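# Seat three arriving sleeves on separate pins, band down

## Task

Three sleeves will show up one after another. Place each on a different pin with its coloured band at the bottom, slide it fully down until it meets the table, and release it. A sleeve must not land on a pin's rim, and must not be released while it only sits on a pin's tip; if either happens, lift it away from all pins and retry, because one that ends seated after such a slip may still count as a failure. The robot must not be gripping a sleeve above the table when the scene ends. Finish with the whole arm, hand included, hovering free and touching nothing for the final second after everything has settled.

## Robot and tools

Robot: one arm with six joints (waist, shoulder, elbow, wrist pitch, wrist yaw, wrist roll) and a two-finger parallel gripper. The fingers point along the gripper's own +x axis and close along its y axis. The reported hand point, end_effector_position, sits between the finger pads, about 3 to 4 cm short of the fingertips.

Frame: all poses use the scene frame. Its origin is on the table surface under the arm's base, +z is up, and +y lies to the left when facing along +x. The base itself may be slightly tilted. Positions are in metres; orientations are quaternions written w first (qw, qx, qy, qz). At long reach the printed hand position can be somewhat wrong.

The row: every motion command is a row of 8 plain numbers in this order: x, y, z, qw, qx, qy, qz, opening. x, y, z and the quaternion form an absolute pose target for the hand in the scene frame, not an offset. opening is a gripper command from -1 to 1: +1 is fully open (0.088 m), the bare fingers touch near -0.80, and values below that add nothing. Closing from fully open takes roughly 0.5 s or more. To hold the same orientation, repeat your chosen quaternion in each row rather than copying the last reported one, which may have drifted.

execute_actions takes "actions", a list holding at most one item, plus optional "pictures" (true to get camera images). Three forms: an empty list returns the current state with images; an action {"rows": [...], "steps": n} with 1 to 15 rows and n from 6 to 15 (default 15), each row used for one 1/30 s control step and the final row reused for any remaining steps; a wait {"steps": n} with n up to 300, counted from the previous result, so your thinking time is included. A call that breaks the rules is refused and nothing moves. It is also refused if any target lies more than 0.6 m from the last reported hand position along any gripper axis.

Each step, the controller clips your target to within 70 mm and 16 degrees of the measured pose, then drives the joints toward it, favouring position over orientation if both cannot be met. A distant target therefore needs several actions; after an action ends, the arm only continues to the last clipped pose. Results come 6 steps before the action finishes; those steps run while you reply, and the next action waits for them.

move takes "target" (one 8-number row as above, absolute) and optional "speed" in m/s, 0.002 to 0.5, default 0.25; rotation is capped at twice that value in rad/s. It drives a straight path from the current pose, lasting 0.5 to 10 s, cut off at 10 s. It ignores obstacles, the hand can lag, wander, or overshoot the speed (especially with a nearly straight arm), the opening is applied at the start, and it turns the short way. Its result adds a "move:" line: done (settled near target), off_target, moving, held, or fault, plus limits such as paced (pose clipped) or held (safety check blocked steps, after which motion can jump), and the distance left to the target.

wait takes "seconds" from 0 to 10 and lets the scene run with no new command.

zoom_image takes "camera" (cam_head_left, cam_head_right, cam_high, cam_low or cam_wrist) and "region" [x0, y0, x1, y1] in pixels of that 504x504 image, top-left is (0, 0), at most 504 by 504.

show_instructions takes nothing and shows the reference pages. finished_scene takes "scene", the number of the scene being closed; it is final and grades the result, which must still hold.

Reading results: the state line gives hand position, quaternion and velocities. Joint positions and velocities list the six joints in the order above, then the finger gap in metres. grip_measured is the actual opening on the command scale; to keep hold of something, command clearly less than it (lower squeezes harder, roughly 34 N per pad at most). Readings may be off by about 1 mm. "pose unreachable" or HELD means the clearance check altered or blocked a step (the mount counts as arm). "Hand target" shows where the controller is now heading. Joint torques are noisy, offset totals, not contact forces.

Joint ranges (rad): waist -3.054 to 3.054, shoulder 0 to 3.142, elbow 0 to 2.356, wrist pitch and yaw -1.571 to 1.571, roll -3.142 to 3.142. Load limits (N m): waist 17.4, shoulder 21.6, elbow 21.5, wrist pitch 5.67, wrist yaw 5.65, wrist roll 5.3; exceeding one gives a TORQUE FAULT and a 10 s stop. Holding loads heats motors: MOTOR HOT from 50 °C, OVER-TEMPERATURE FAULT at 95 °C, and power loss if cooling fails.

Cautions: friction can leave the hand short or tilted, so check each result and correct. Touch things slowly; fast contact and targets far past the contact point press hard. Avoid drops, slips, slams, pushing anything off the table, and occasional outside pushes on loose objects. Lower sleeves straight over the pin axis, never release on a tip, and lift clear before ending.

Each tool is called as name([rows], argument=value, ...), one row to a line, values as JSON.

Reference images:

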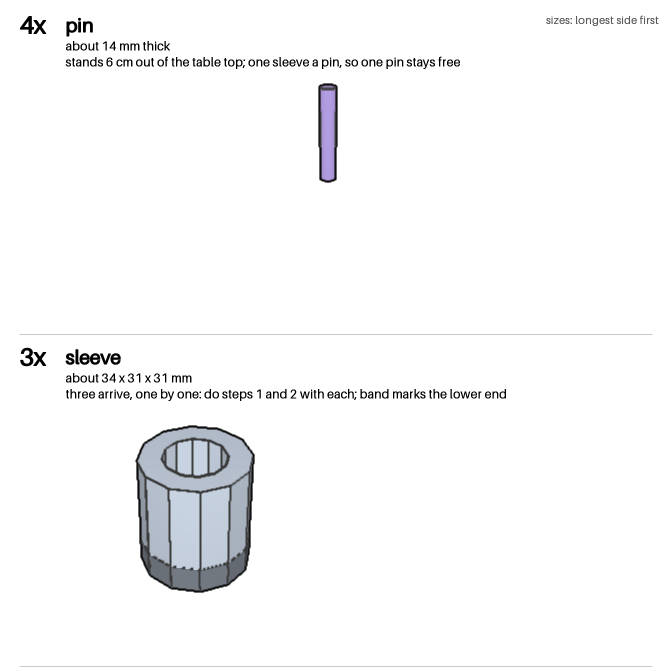

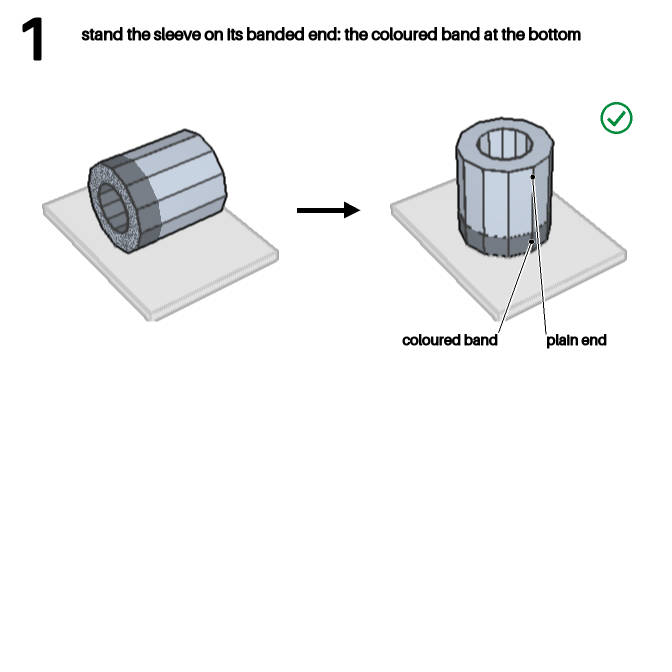

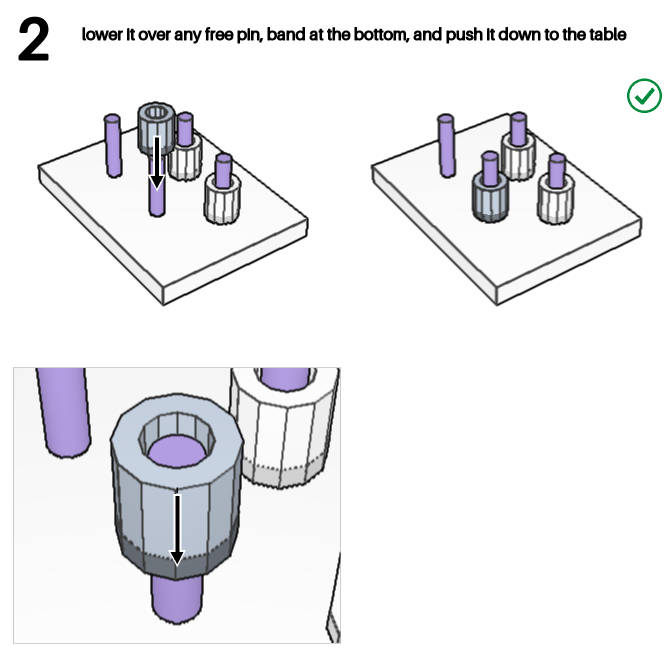

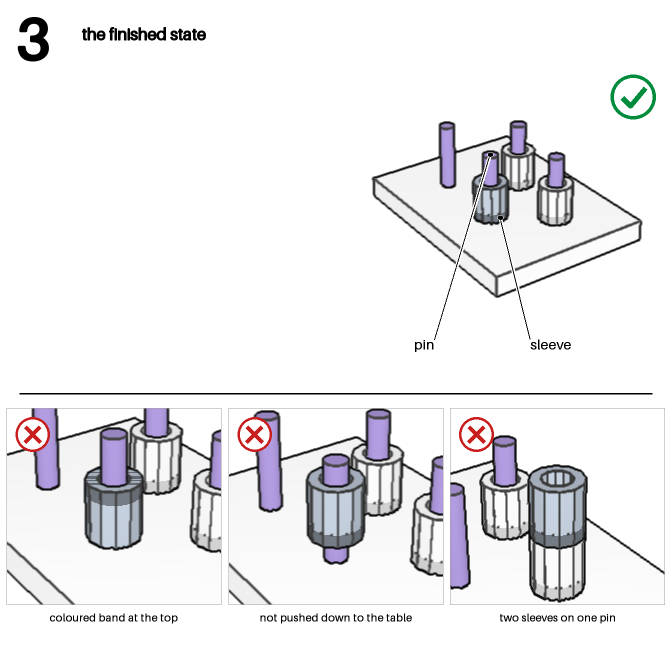

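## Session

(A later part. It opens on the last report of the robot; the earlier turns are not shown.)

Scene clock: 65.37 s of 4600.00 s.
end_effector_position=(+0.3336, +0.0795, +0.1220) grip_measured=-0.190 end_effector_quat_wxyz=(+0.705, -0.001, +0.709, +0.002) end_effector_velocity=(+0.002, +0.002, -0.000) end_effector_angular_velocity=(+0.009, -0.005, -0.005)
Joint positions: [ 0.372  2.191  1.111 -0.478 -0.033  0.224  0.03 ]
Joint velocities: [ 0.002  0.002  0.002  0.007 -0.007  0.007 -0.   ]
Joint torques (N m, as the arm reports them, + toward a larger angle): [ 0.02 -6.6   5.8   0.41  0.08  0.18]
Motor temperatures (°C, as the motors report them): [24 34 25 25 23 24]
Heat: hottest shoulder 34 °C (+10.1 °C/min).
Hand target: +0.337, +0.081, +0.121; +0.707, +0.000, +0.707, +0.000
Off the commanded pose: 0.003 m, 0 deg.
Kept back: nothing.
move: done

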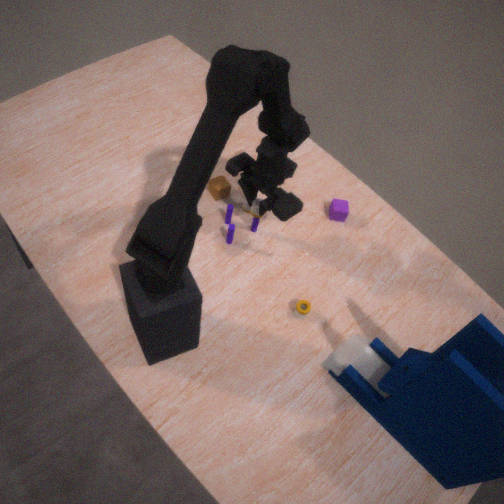

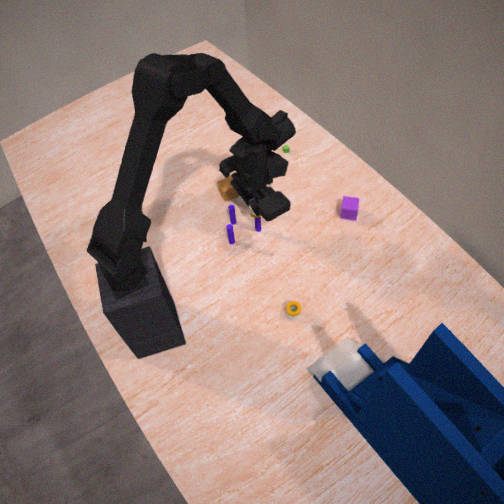

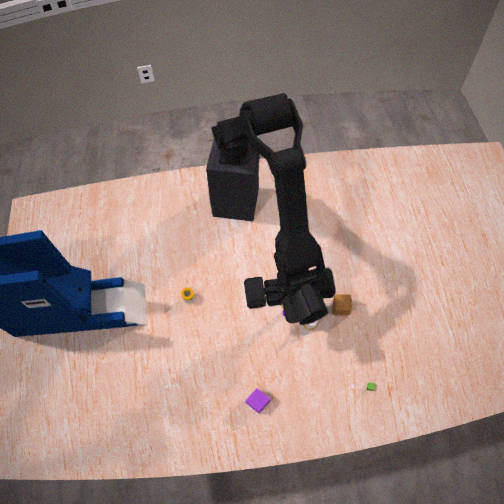

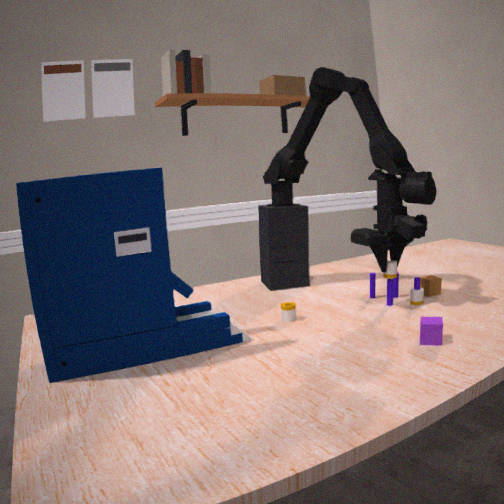

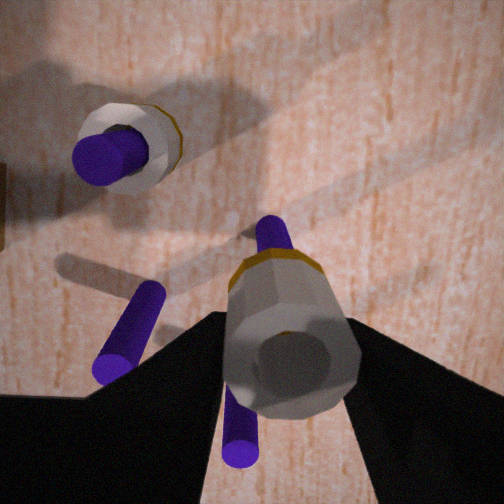

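execute_actions([
  {"rows":[[0.337,0.080,0.121,0.7071,0,0.7071,0,-0.45],[0.3373,0.079,0.1208,0.7071,0,0.7071,0,-0.45],[0.3376,0.078,0.1205,0.7071,0,0.7071,0,-0.45],[0.338,0.077,0.1202,0.7071,0,0.7071,0,-0.45],[0.3383,0.0762,0.12,0.7071,0,0.7071,0,-0.45]],"steps":12},
])

execute_actions([
  {"steps":8},
], pictures=true)

zoom_image(camera="cam_low", region=[370,255,410,295])

zoom_image(camera="cam_wrist", region=[210,210,350,350])

Scene clock: 65.97 s of 4600.00 s.
end_effector_position=(+0.3343, +0.0793, +0.1213) grip_measured=-0.190 end_effector_quat_wxyz=(+0.705, -0.000, +0.709, +0.001) end_effector_velocity=(+0.001, -0.012, -0.004) end_effector_angular_velocity=(+0.003, +0.017, -0.030)
Joint positions: [ 0.37   2.195  1.113 -0.477 -0.033  0.224  0.03 ]
Joint velocities: [-0.037  0.017  0.007 -0.007 -0.007 -0.007 -0.   ]
Joint torques (N m, as the arm reports them, + toward a larger angle): [-0.69 -6.63  5.83  0.4   0.08 -0.09]
Motor temperatures (°C, as the motors report them): [24 34 25 25 23 24]
Heat: hottest shoulder 34 °C (+10.0 °C/min).
Steps of this call (steps 1 to 12: nothing new was sent; steps 13 to 18: the first 6 steps of this action). Readings (end_effector_position):
13: (+0.3337, +0.0797, +0.1217)
14: (+0.3338, +0.0797, +0.1218)
16: (+0.3340, +0.0797, +0.1217)
18: the state above

Scene clock: 66.23 s of 4600.00 s.
end_effector_position=(+0.3347, +0.0772, +0.1207) grip_measured=-0.190 end_effector_quat_wxyz=(+0.705, +0.002, +0.709, -0.001) end_effector_velocity=(-0.003, +0.002, +0.000) end_effector_angular_velocity=(+0.020, +0.012, +0.005)
Joint positions: [ 0.364  2.198  1.114 -0.477 -0.033  0.224  0.03 ]
Joint velocities: [-0.002 -0.002 -0.002 -0.007 -0.022 -0.007 -0.   ]
Joint torques (N m, as the arm reports them, + toward a larger angle): [-0.55 -6.61  5.84  0.43  0.08 -0.2 ]
Motor temperatures (°C, as the motors report them): [24 34 25 25 23 24]
Heat: hottest shoulder 34 °C (+10.1 °C/min).
Hand target: +0.338, +0.076, +0.120; +0.707, -0.000, +0.707, -0.000
Off the commanded pose: 0.004 m, 0 deg.
Kept back: nothing.
Steps of this call (steps 1 to 6: the last 6 steps of your previous action; steps 7 to 8: nothing new was sent). Readings (end_effector_position):
1: (+0.3344, +0.0789, +0.1212)
2: (+0.3344, +0.0783, +0.1209)
4: (+0.3347, +0.0776, +0.1209)
8: the state above

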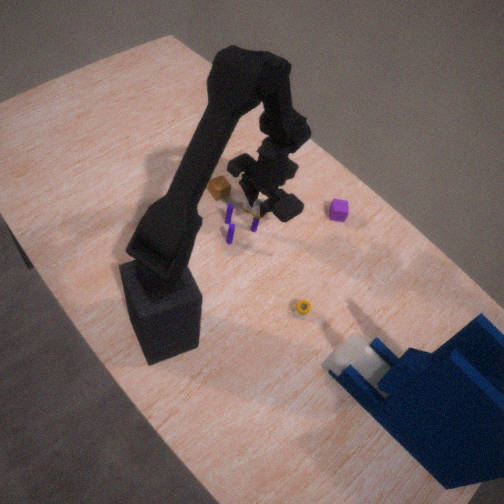

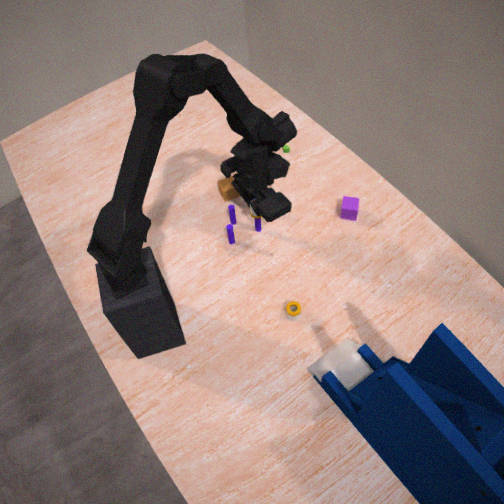

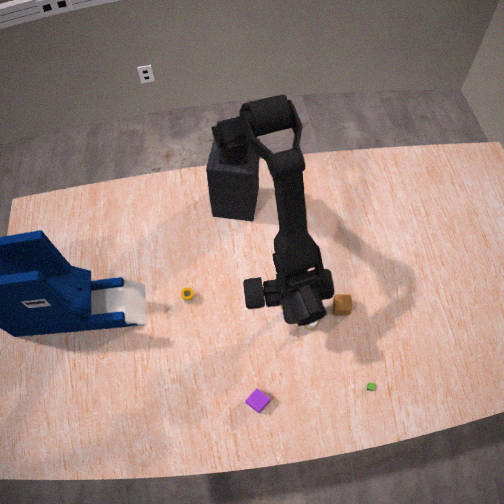

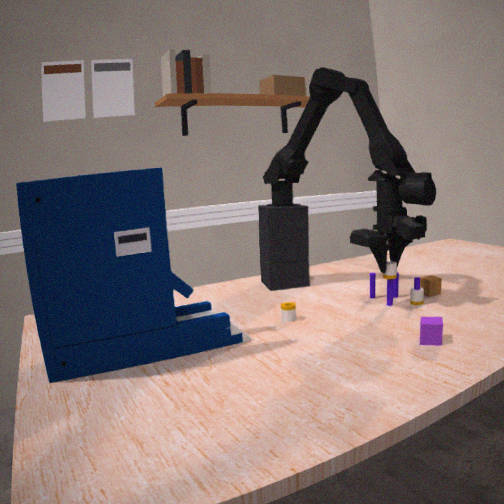

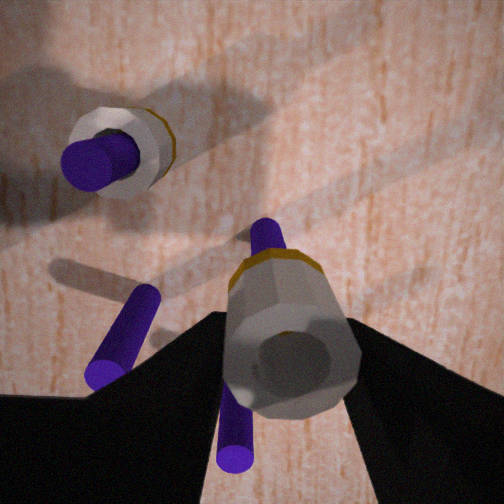

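Region (370, 255, 410, 295) of cam_low's 504x504 image, scaled by 12.600, with more detail than that image has.

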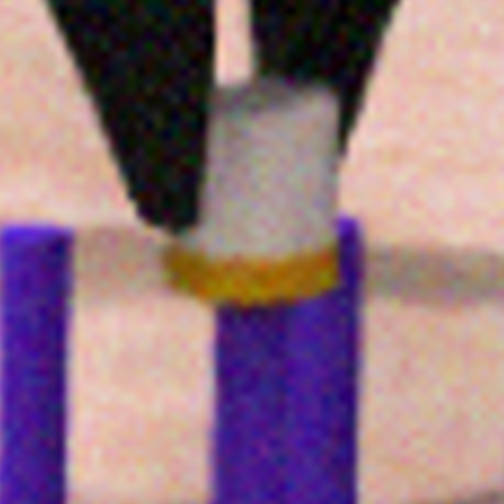

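Region (210, 210, 350, 350) of cam_wrist's 504x504 image, scaled by 3.600, with more detail than that image has.

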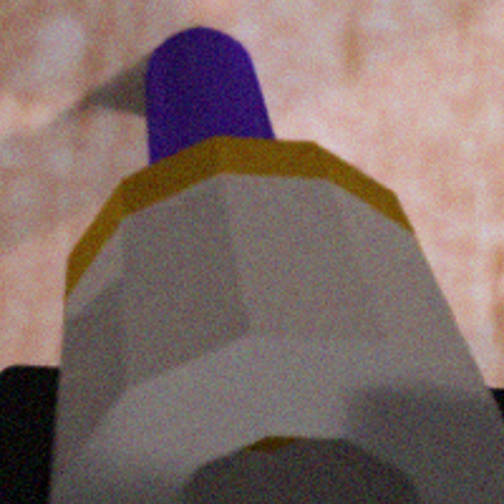

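execute_actions([
  {"rows":[[0.3387,0.077,0.1193,0.7071,0,0.7071,0,-0.45],[0.3391,0.0775,0.1186,0.7071,0,0.7071,0,-0.45],[0.3391,0.0775,0.1179,0.7071,0,0.7071,0,-0.45],[0.3391,0.0775,0.1172,0.7071,0,0.7071,0,-0.45],[0.3391,0.0775,0.1165,0.7071,0,0.7071,0,-0.45],[0.3391,0.0775,0.1158,0.7071,0,0.7071,0,-0.45],[0.3391,0.0775,0.1151,0.7071,0,0.7071,0,-0.45],[0.3391,0.0775,0.1144,0.7071,0,0.7071,0,-0.45],[0.3391,0.0775,0.1137,0.7071,0,0.7071,0,-0.45],[0.3391,0.0775,0.113,0.7071,0,0.7071,0,-0.45],[0.3391,0.0775,0.1123,0.7071,0,0.7071,0,-0.45],[0.3391,0.0775,0.1116,0.7071,0,0.7071,0,-0.45],[0.3391,0.0775,0.1109,0.7071,0,0.7071,0,-0.45],[0.3391,0.0775,0.110,0.7071,0,0.7071,0,-0.45],[0.3391,0.0775,0.109,0.7071,0,0.7071,0,-0.45]],"steps":15},
])

execute_actions([
  {"steps":12},
])

Scene clock: 75.77 s of 4600.00 s.
end_effector_position=(+0.3363, +0.0773, +0.1171) grip_measured=-0.190 end_effector_quat_wxyz=(+0.706, +0.002, +0.709, -0.001) end_effector_velocity=(+0.000, -0.002, -0.019) end_effector_angular_velocity=(-0.009, +0.005, -0.010)
Joint positions: [ 0.364  2.211  1.119 -0.465 -0.033  0.224  0.03 ]
Joint velocities: [-0.002  0.061  0.002  0.051  0.007  0.007 -0.   ]
Joint torques (N m, as the arm reports them, + toward a larger angle): [-0.29 -6.61  5.7   0.42  0.08 -0.1 ]
Motor temperatures (°C, as the motors report them): [24 33 25 25 23 24]
Heat: hottest shoulder 33 °C (+7.0 °C/min).
Steps of this call (steps 1 to 277: nothing new was sent; steps 278 to 286: the first 9 steps of this action). Readings (end_effector_position):
278: (+0.3350, +0.0771, +0.1205)
279: (+0.3351, +0.0771, +0.1204)
281: (+0.3357, +0.0772, +0.1198)
285: (+0.3363, +0.0773, +0.1177)
286: the state above

Scene clock: 76.17 s of 4600.00 s.
end_effector_position=(+0.3361, +0.0772, +0.1145) grip_measured=-0.190 end_effector_quat_wxyz=(+0.705, +0.001, +0.709, -0.001) end_effector_velocity=(-0.000, +0.000, +0.001) end_effector_angular_velocity=(+0.007, +0.004, -0.010)
Joint positions: [ 0.364  2.219  1.119 -0.459 -0.032  0.224  0.03 ]
Joint velocities: [-0.002 -0.002  0.002 -0.007 -0.007  0.007  0.   ]
Joint torques (N m, as the arm reports them, + toward a larger angle): [-0.22 -5.41  5.57  1.64  0.06 -0.08]
Motor temperatures (°C, as the motors report them): [24 33 25 25 23 24]
Heat: hottest shoulder 33 °C (+7.1 °C/min).
Hand target: +0.339, +0.078, +0.109; +0.707, +0.000, +0.707, -0.000
Off the commanded pose: 0.006 m, 0 deg.
Kept back: nothing.
Steps of this call (steps 1 to 6: the last 6 steps of your previous action; steps 7 to 12: nothing new was sent). Readings (end_effector_position):
1: (+0.3362, +0.0773, +0.1164)
2: (+0.3362, +0.0772, +0.1156)
4: (+0.3361, +0.0771, +0.1150)
8: (+0.3360, +0.0772, +0.1145)
12: the state above

execute_actions(actions=[])

zoom_image(camera="cam_low", region=[370,255,410,295])

zoom_image(camera="cam_wrist", region=[210,210,350,350])

zoom_image(camera="cam_head_left", region=[235,190,280,235])

Scene clock: 76.37 s of 4600.00 s.
end_effector_position=(+0.3361, +0.0772, +0.1144) grip_measured=-0.190 end_effector_quat_wxyz=(+0.705, +0.001, +0.709, -0.001) end_effector_velocity=(-0.004, -0.001, -0.000) end_effector_angular_velocity=(+0.005, +0.013, +0.019)
Joint positions: [ 0.364  2.219  1.119 -0.459 -0.032  0.224  0.03 ]
Joint velocities: [-0.002 -0.002 -0.007 -0.007 -0.007 -0.022 -0.   ]
Joint torques (N m, as the arm reports them, + toward a larger angle): [-0.23 -5.34  5.58  1.71  0.05 -0.07]
Motor temperatures (°C, as the motors report them): [24 33 25 25 23 24]
Heat: hottest shoulder 33 °C (+7.1 °C/min).
Hand target: +0.339, +0.078, +0.109; +0.707, +0.000, +0.707, -0.000
Off the commanded pose: 0.006 m, 0 deg.
Kept back: nothing.
Steps of this call (steps 1 to 6: nothing new was sent). Readings (end_effector_position):
1: (+0.3361, +0.0772, +0.1145)
2: (+0.3361, +0.0772, +0.1145)
4: (+0.3362, +0.0772, +0.1145)
6: the state above

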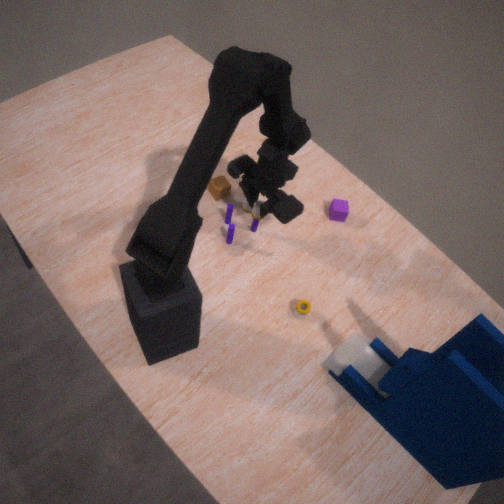

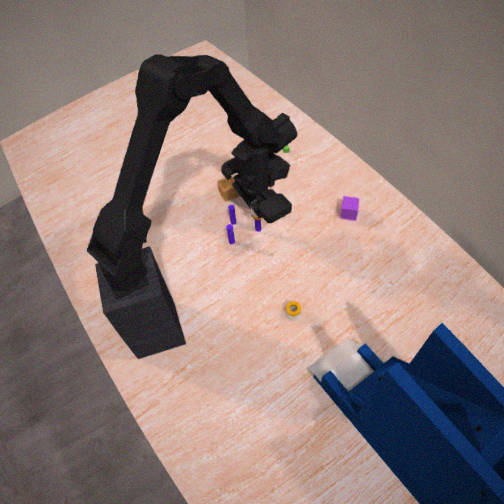

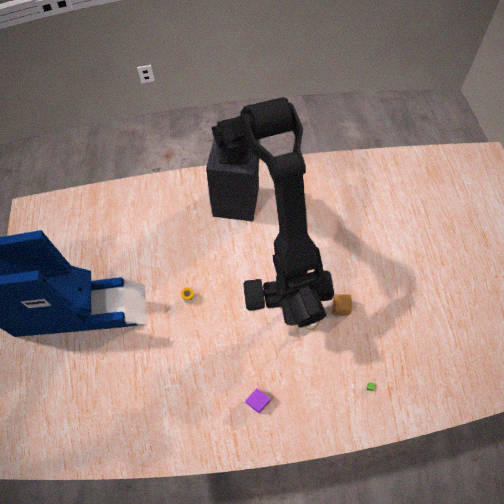

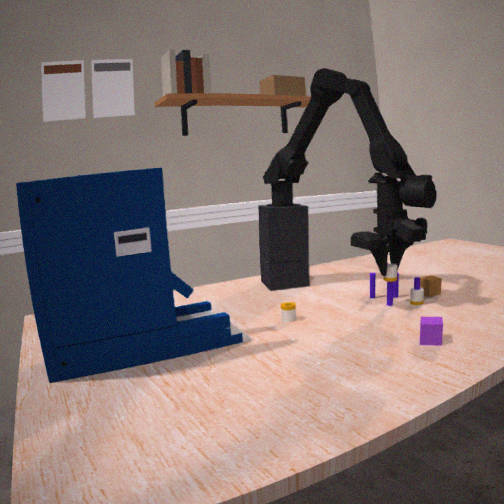

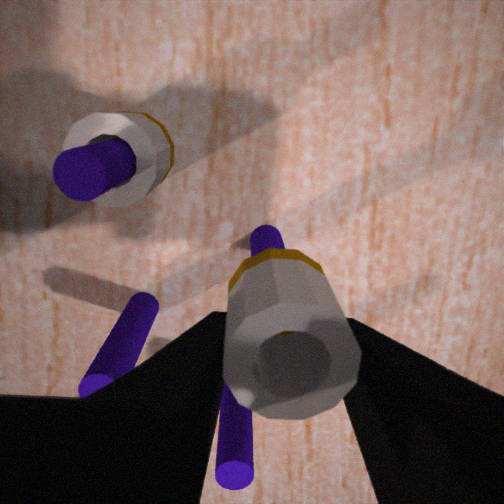

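Region (370, 255, 410, 295) of cam_low's 504x504 image, scaled by 12.600, with more detail than that image has.

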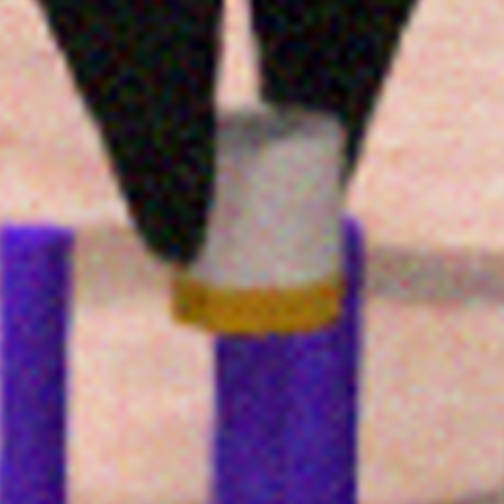

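Region (210, 210, 350, 350) of cam_wrist's 504x504 image, scaled by 3.600, with more detail than that image has.

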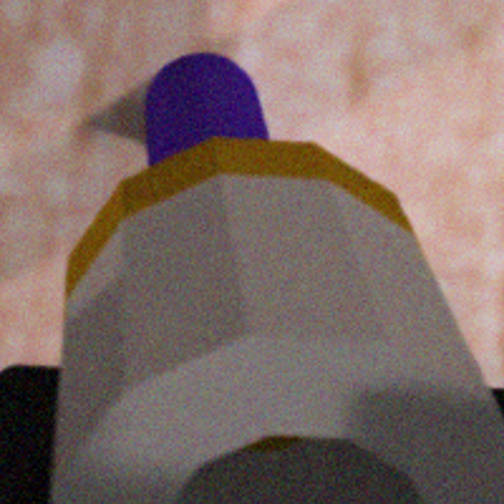

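Region (235, 190, 280, 235) of cam_head_left's 504x504 image, scaled by 11.200, with more detail than that image has.

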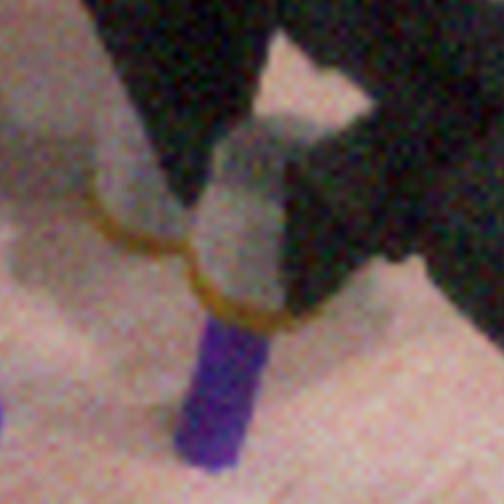

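move(target=[0.330,0.075,0.138,0.7071,0,0.7071,0,-0.45], speed=0.08)

move(target=[0.337,0.0795,0.119,0.7071,0,0.7071,0,-0.45], speed=0.05)

execute_actions([
  {"rows":[[0.337,0.0795,0.1186,0.7071,0,0.7071,0,-0.45],[0.337,0.0795,0.1179,0.7071,0,0.7071,0,-0.45],[0.337,0.0795,0.1172,0.7071,0,0.7071,0,-0.45],[0.337,0.0795,0.1165,0.7071,0,0.7071,0,-0.45],[0.337,0.0795,0.1158,0.7071,0,0.7071,0,-0.45],[0.337,0.0795,0.1151,0.7071,0,0.7071,0,-0.45],[0.337,0.0795,0.1144,0.7071,0,0.7071,0,-0.45],[0.337,0.0795,0.1137,0.7071,0,0.7071,0,-0.45],[0.337,0.0795,0.113,0.7071,0,0.7071,0,-0.45],[0.337,0.0795,0.1123,0.7071,0,0.7071,0,-0.45],[0.337,0.0795,0.1116,0.7071,0,0.7071,0,-0.45],[0.337,0.0795,0.1109,0.7071,0,0.7071,0,-0.45],[0.337,0.0795,0.110,0.7071,0,0.7071,0,-0.45],[0.337,0.0795,0.109,0.7071,0,0.7071,0,-0.45]],"steps":15},
])

execute_actions([
  {"steps":12},
])

Scene clock: 77.70 s of 4600.00 s.
end_effector_position=(+0.3302, +0.0765, +0.1343) grip_measured=-0.190 end_effector_quat_wxyz=(+0.705, +0.001, +0.709, -0.001) end_effector_velocity=(-0.001, -0.002, -0.000) end_effector_angular_velocity=(+0.008, -0.001, +0.015)
Joint positions: [ 0.364  2.146  1.097 -0.51  -0.032  0.223  0.03 ]
Joint velocities: [-0.007 -0.002 -0.007  0.007 -0.007 -0.022  0.   ]
Joint torques (N m, as the arm reports them, + toward a larger angle): [-0.59 -8.55  4.28 -0.01  0.05 -0.19]
Motor temperatures (°C, as the motors report them): [24 33 25 25 23 24]
Heat: hottest shoulder 33 °C (+7.0 °C/min).
Hand target: +0.330, +0.075, +0.138; +0.707, -0.000, +0.707, +0.000
Off the commanded pose: 0.004 m, 0 deg.
Kept back: nothing.
move: done

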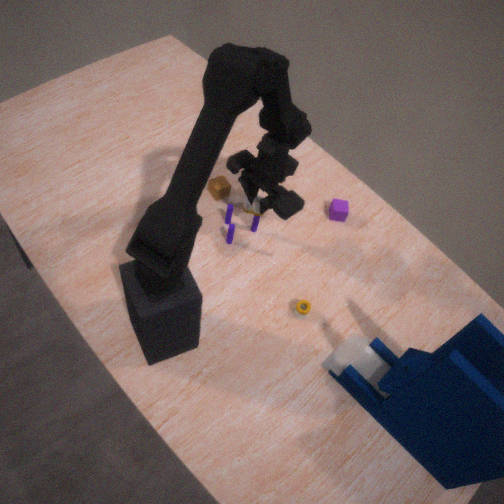

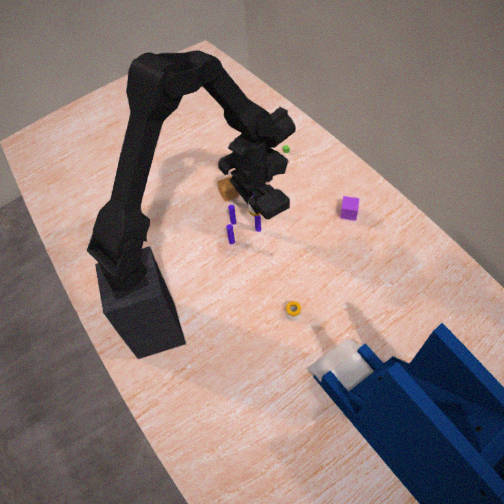

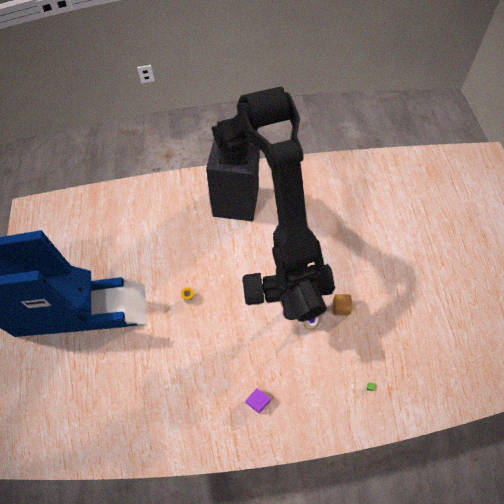

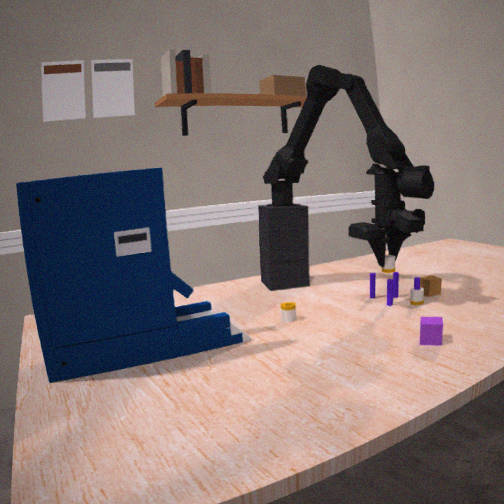

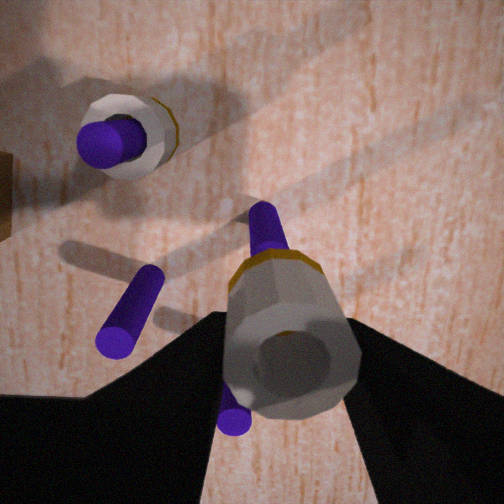

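Scene clock: 78.50 s of 4600.00 s.
end_effector_position=(+0.3339, +0.0779, +0.1201) grip_measured=-0.190 end_effector_quat_wxyz=(+0.705, +0.000, +0.709, +0.000) end_effector_velocity=(+0.004, +0.001, +0.000) end_effector_angular_velocity=(+0.010, -0.010, +0.005)
Joint positions: [ 0.367  2.198  1.111 -0.473 -0.032  0.223  0.03 ]
Joint velocities: [-0.002  0.002  0.007  0.007 -0.007 -0.007  0.   ]
Joint torques (N m, as the arm reports them, + toward a larger angle): [-0.01 -6.57  5.71  0.41  0.06  0.1 ]
Motor temperatures (°C, as the motors report them): [24 33 25 25 23 24]
Heat: hottest shoulder 33 °C (+7.1 °C/min).
Hand target: +0.337, +0.080, +0.119; +0.707, +0.000, +0.707, -0.000
Off the commanded pose: 0.004 m, 0 deg.
Kept back: nothing.
move: done

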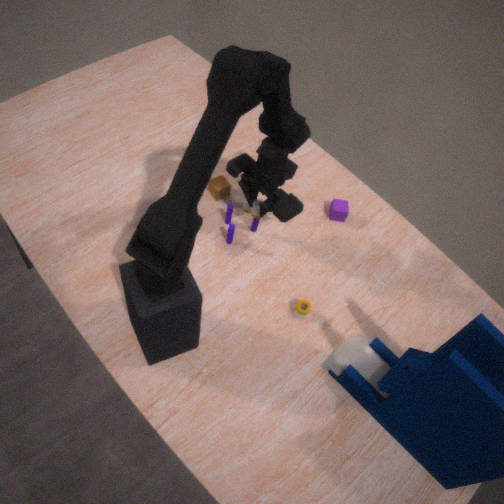

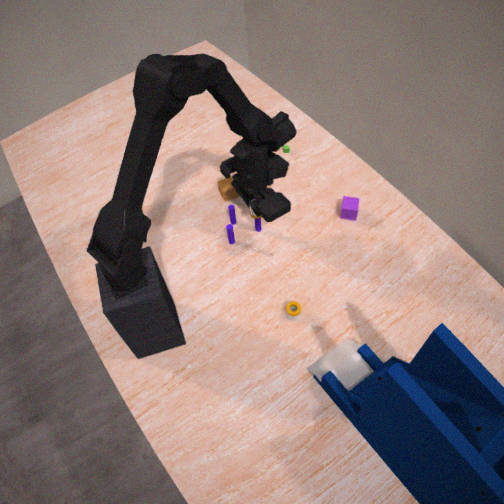

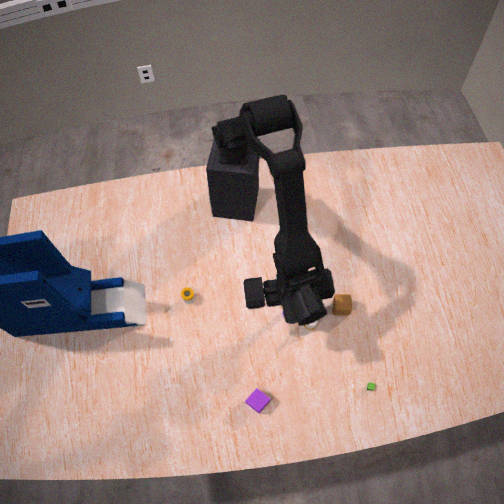

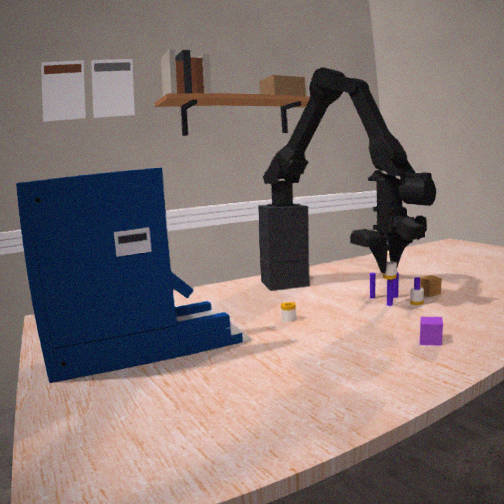

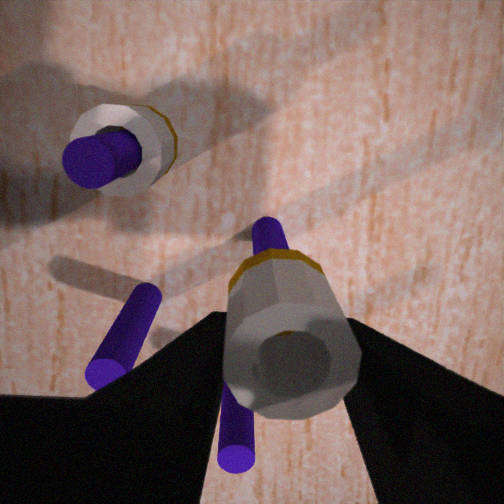

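Scene clock: 78.80 s of 4600.00 s.
end_effector_position=(+0.3347, +0.0781, +0.1164) grip_measured=-0.190 end_effector_quat_wxyz=(+0.706, +0.000, +0.708, +0.001) end_effector_velocity=(-0.003, +0.003, -0.020) end_effector_angular_velocity=(+0.019, +0.017, +0.009)
Joint positions: [ 0.368  2.209  1.111 -0.459 -0.032  0.224  0.03 ]
Joint velocities: [ 0.002  0.061 -0.002  0.051 -0.022 -0.007 -0.   ]
Joint torques (N m, as the arm reports them, + toward a larger angle): [ 0.03 -6.67  5.61  0.44  0.06  0.11]
Motor temperatures (°C, as the motors report them): [24 33 25 25 23 24]
Heat: hottest shoulder 33 °C (+7.0 °C/min).
Steps of this call (steps 1 to 9: the first 9 steps of this action). Readings (end_effector_position):
1: (+0.3340, +0.0780, +0.1200)
2: (+0.3341, +0.0780, +0.1199)
4: (+0.3346, +0.0781, +0.1193)
8: (+0.3346, +0.0781, +0.1170)
9: the state above

Scene clock: 79.20 s of 4600.00 s.
end_effector_position=(+0.3349, +0.0781, +0.1103) grip_measured=-0.190 end_effector_quat_wxyz=(+0.706, +0.000, +0.709, +0.001) end_effector_velocity=(-0.002, -0.000, +0.000) end_effector_angular_velocity=(+0.006, +0.009, +0.019)
Joint positions: [ 0.368  2.228  1.111 -0.441 -0.032  0.224  0.03 ]
Joint velocities: [-0.002 -0.002 -0.002 -0.007 -0.007 -0.022 -0.   ]
Joint torques (N m, as the arm reports them, + toward a larger angle): [ 0.01 -6.61  5.43  0.44  0.06  0.12]
Motor temperatures (°C, as the motors report them): [24 33 25 25 23 24]
Heat: hottest shoulder 33 °C (+7.1 °C/min).
Hand target: +0.337, +0.080, +0.109; +0.707, +0.000, +0.707, -0.000
Off the commanded pose: 0.003 m, 0 deg.
Kept back: nothing.
Steps of this call (steps 1 to 6: the last 6 steps of your previous action; steps 7 to 12: nothing new was sent). Readings (end_effector_position):
1: (+0.3347, +0.0781, +0.1156)
2: (+0.3348, +0.0781, +0.1150)
4: (+0.3348, +0.0782, +0.1137)
8: (+0.3348, +0.0781, +0.1112)
12: the state above

move(target=[0.337,0.0793,0.052,0.7071,0,0.7071,0,-0.45], speed=0.05)

Scene clock: 81.70 s of 4600.00 s.
end_effector_position=(+0.3365, +0.0784, +0.0552) grip_measured=-0.190 end_effector_quat_wxyz=(+0.707, -0.001, +0.707, +0.002) end_effector_velocity=(+0.005, -0.003, +0.000) end_effector_angular_velocity=(-0.004, -0.014, +0.000)
Joint positions: [ 0.373  2.406  1.13  -0.277 -0.032  0.225  0.03 ]
Joint velocities: [-0.007  0.002  0.007  0.007  0.007 -0.007  0.   ]
Joint torques (N m, as the arm reports them, + toward a larger angle): [ 0.01 -6.4   4.76  0.53  0.07  0.18]
Motor temperatures (°C, as the motors report them): [24 33 25 25 23 24]
Heat: hottest shoulder 33 °C (+6.0 °C/min).
Hand target: +0.337, +0.079, +0.052; +0.707, -0.000, +0.707, +0.000
Off the commanded pose: 0.003 m, 0 deg.
Kept back: nothing.
move: done

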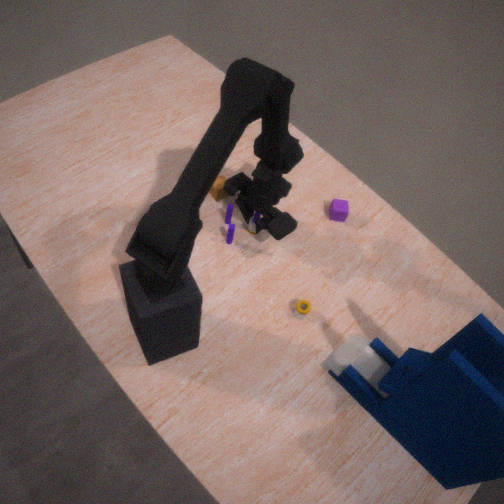

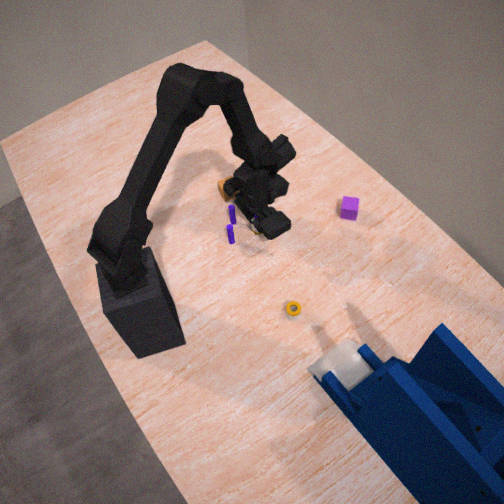

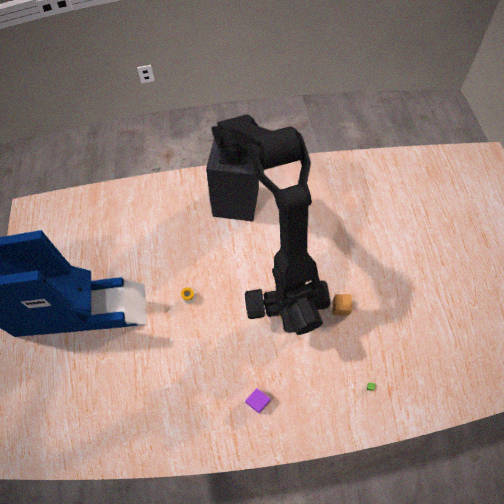

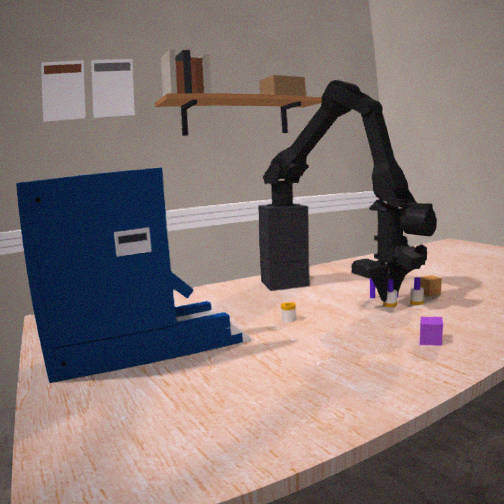

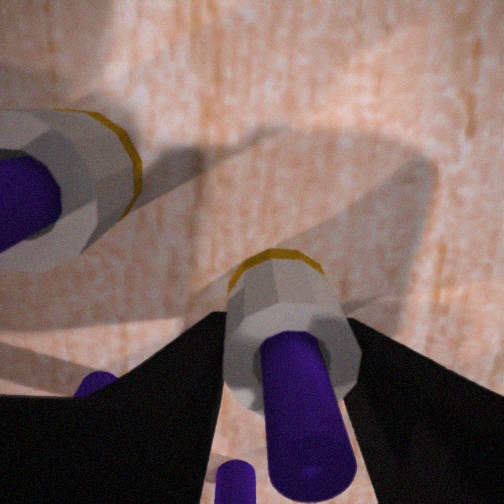

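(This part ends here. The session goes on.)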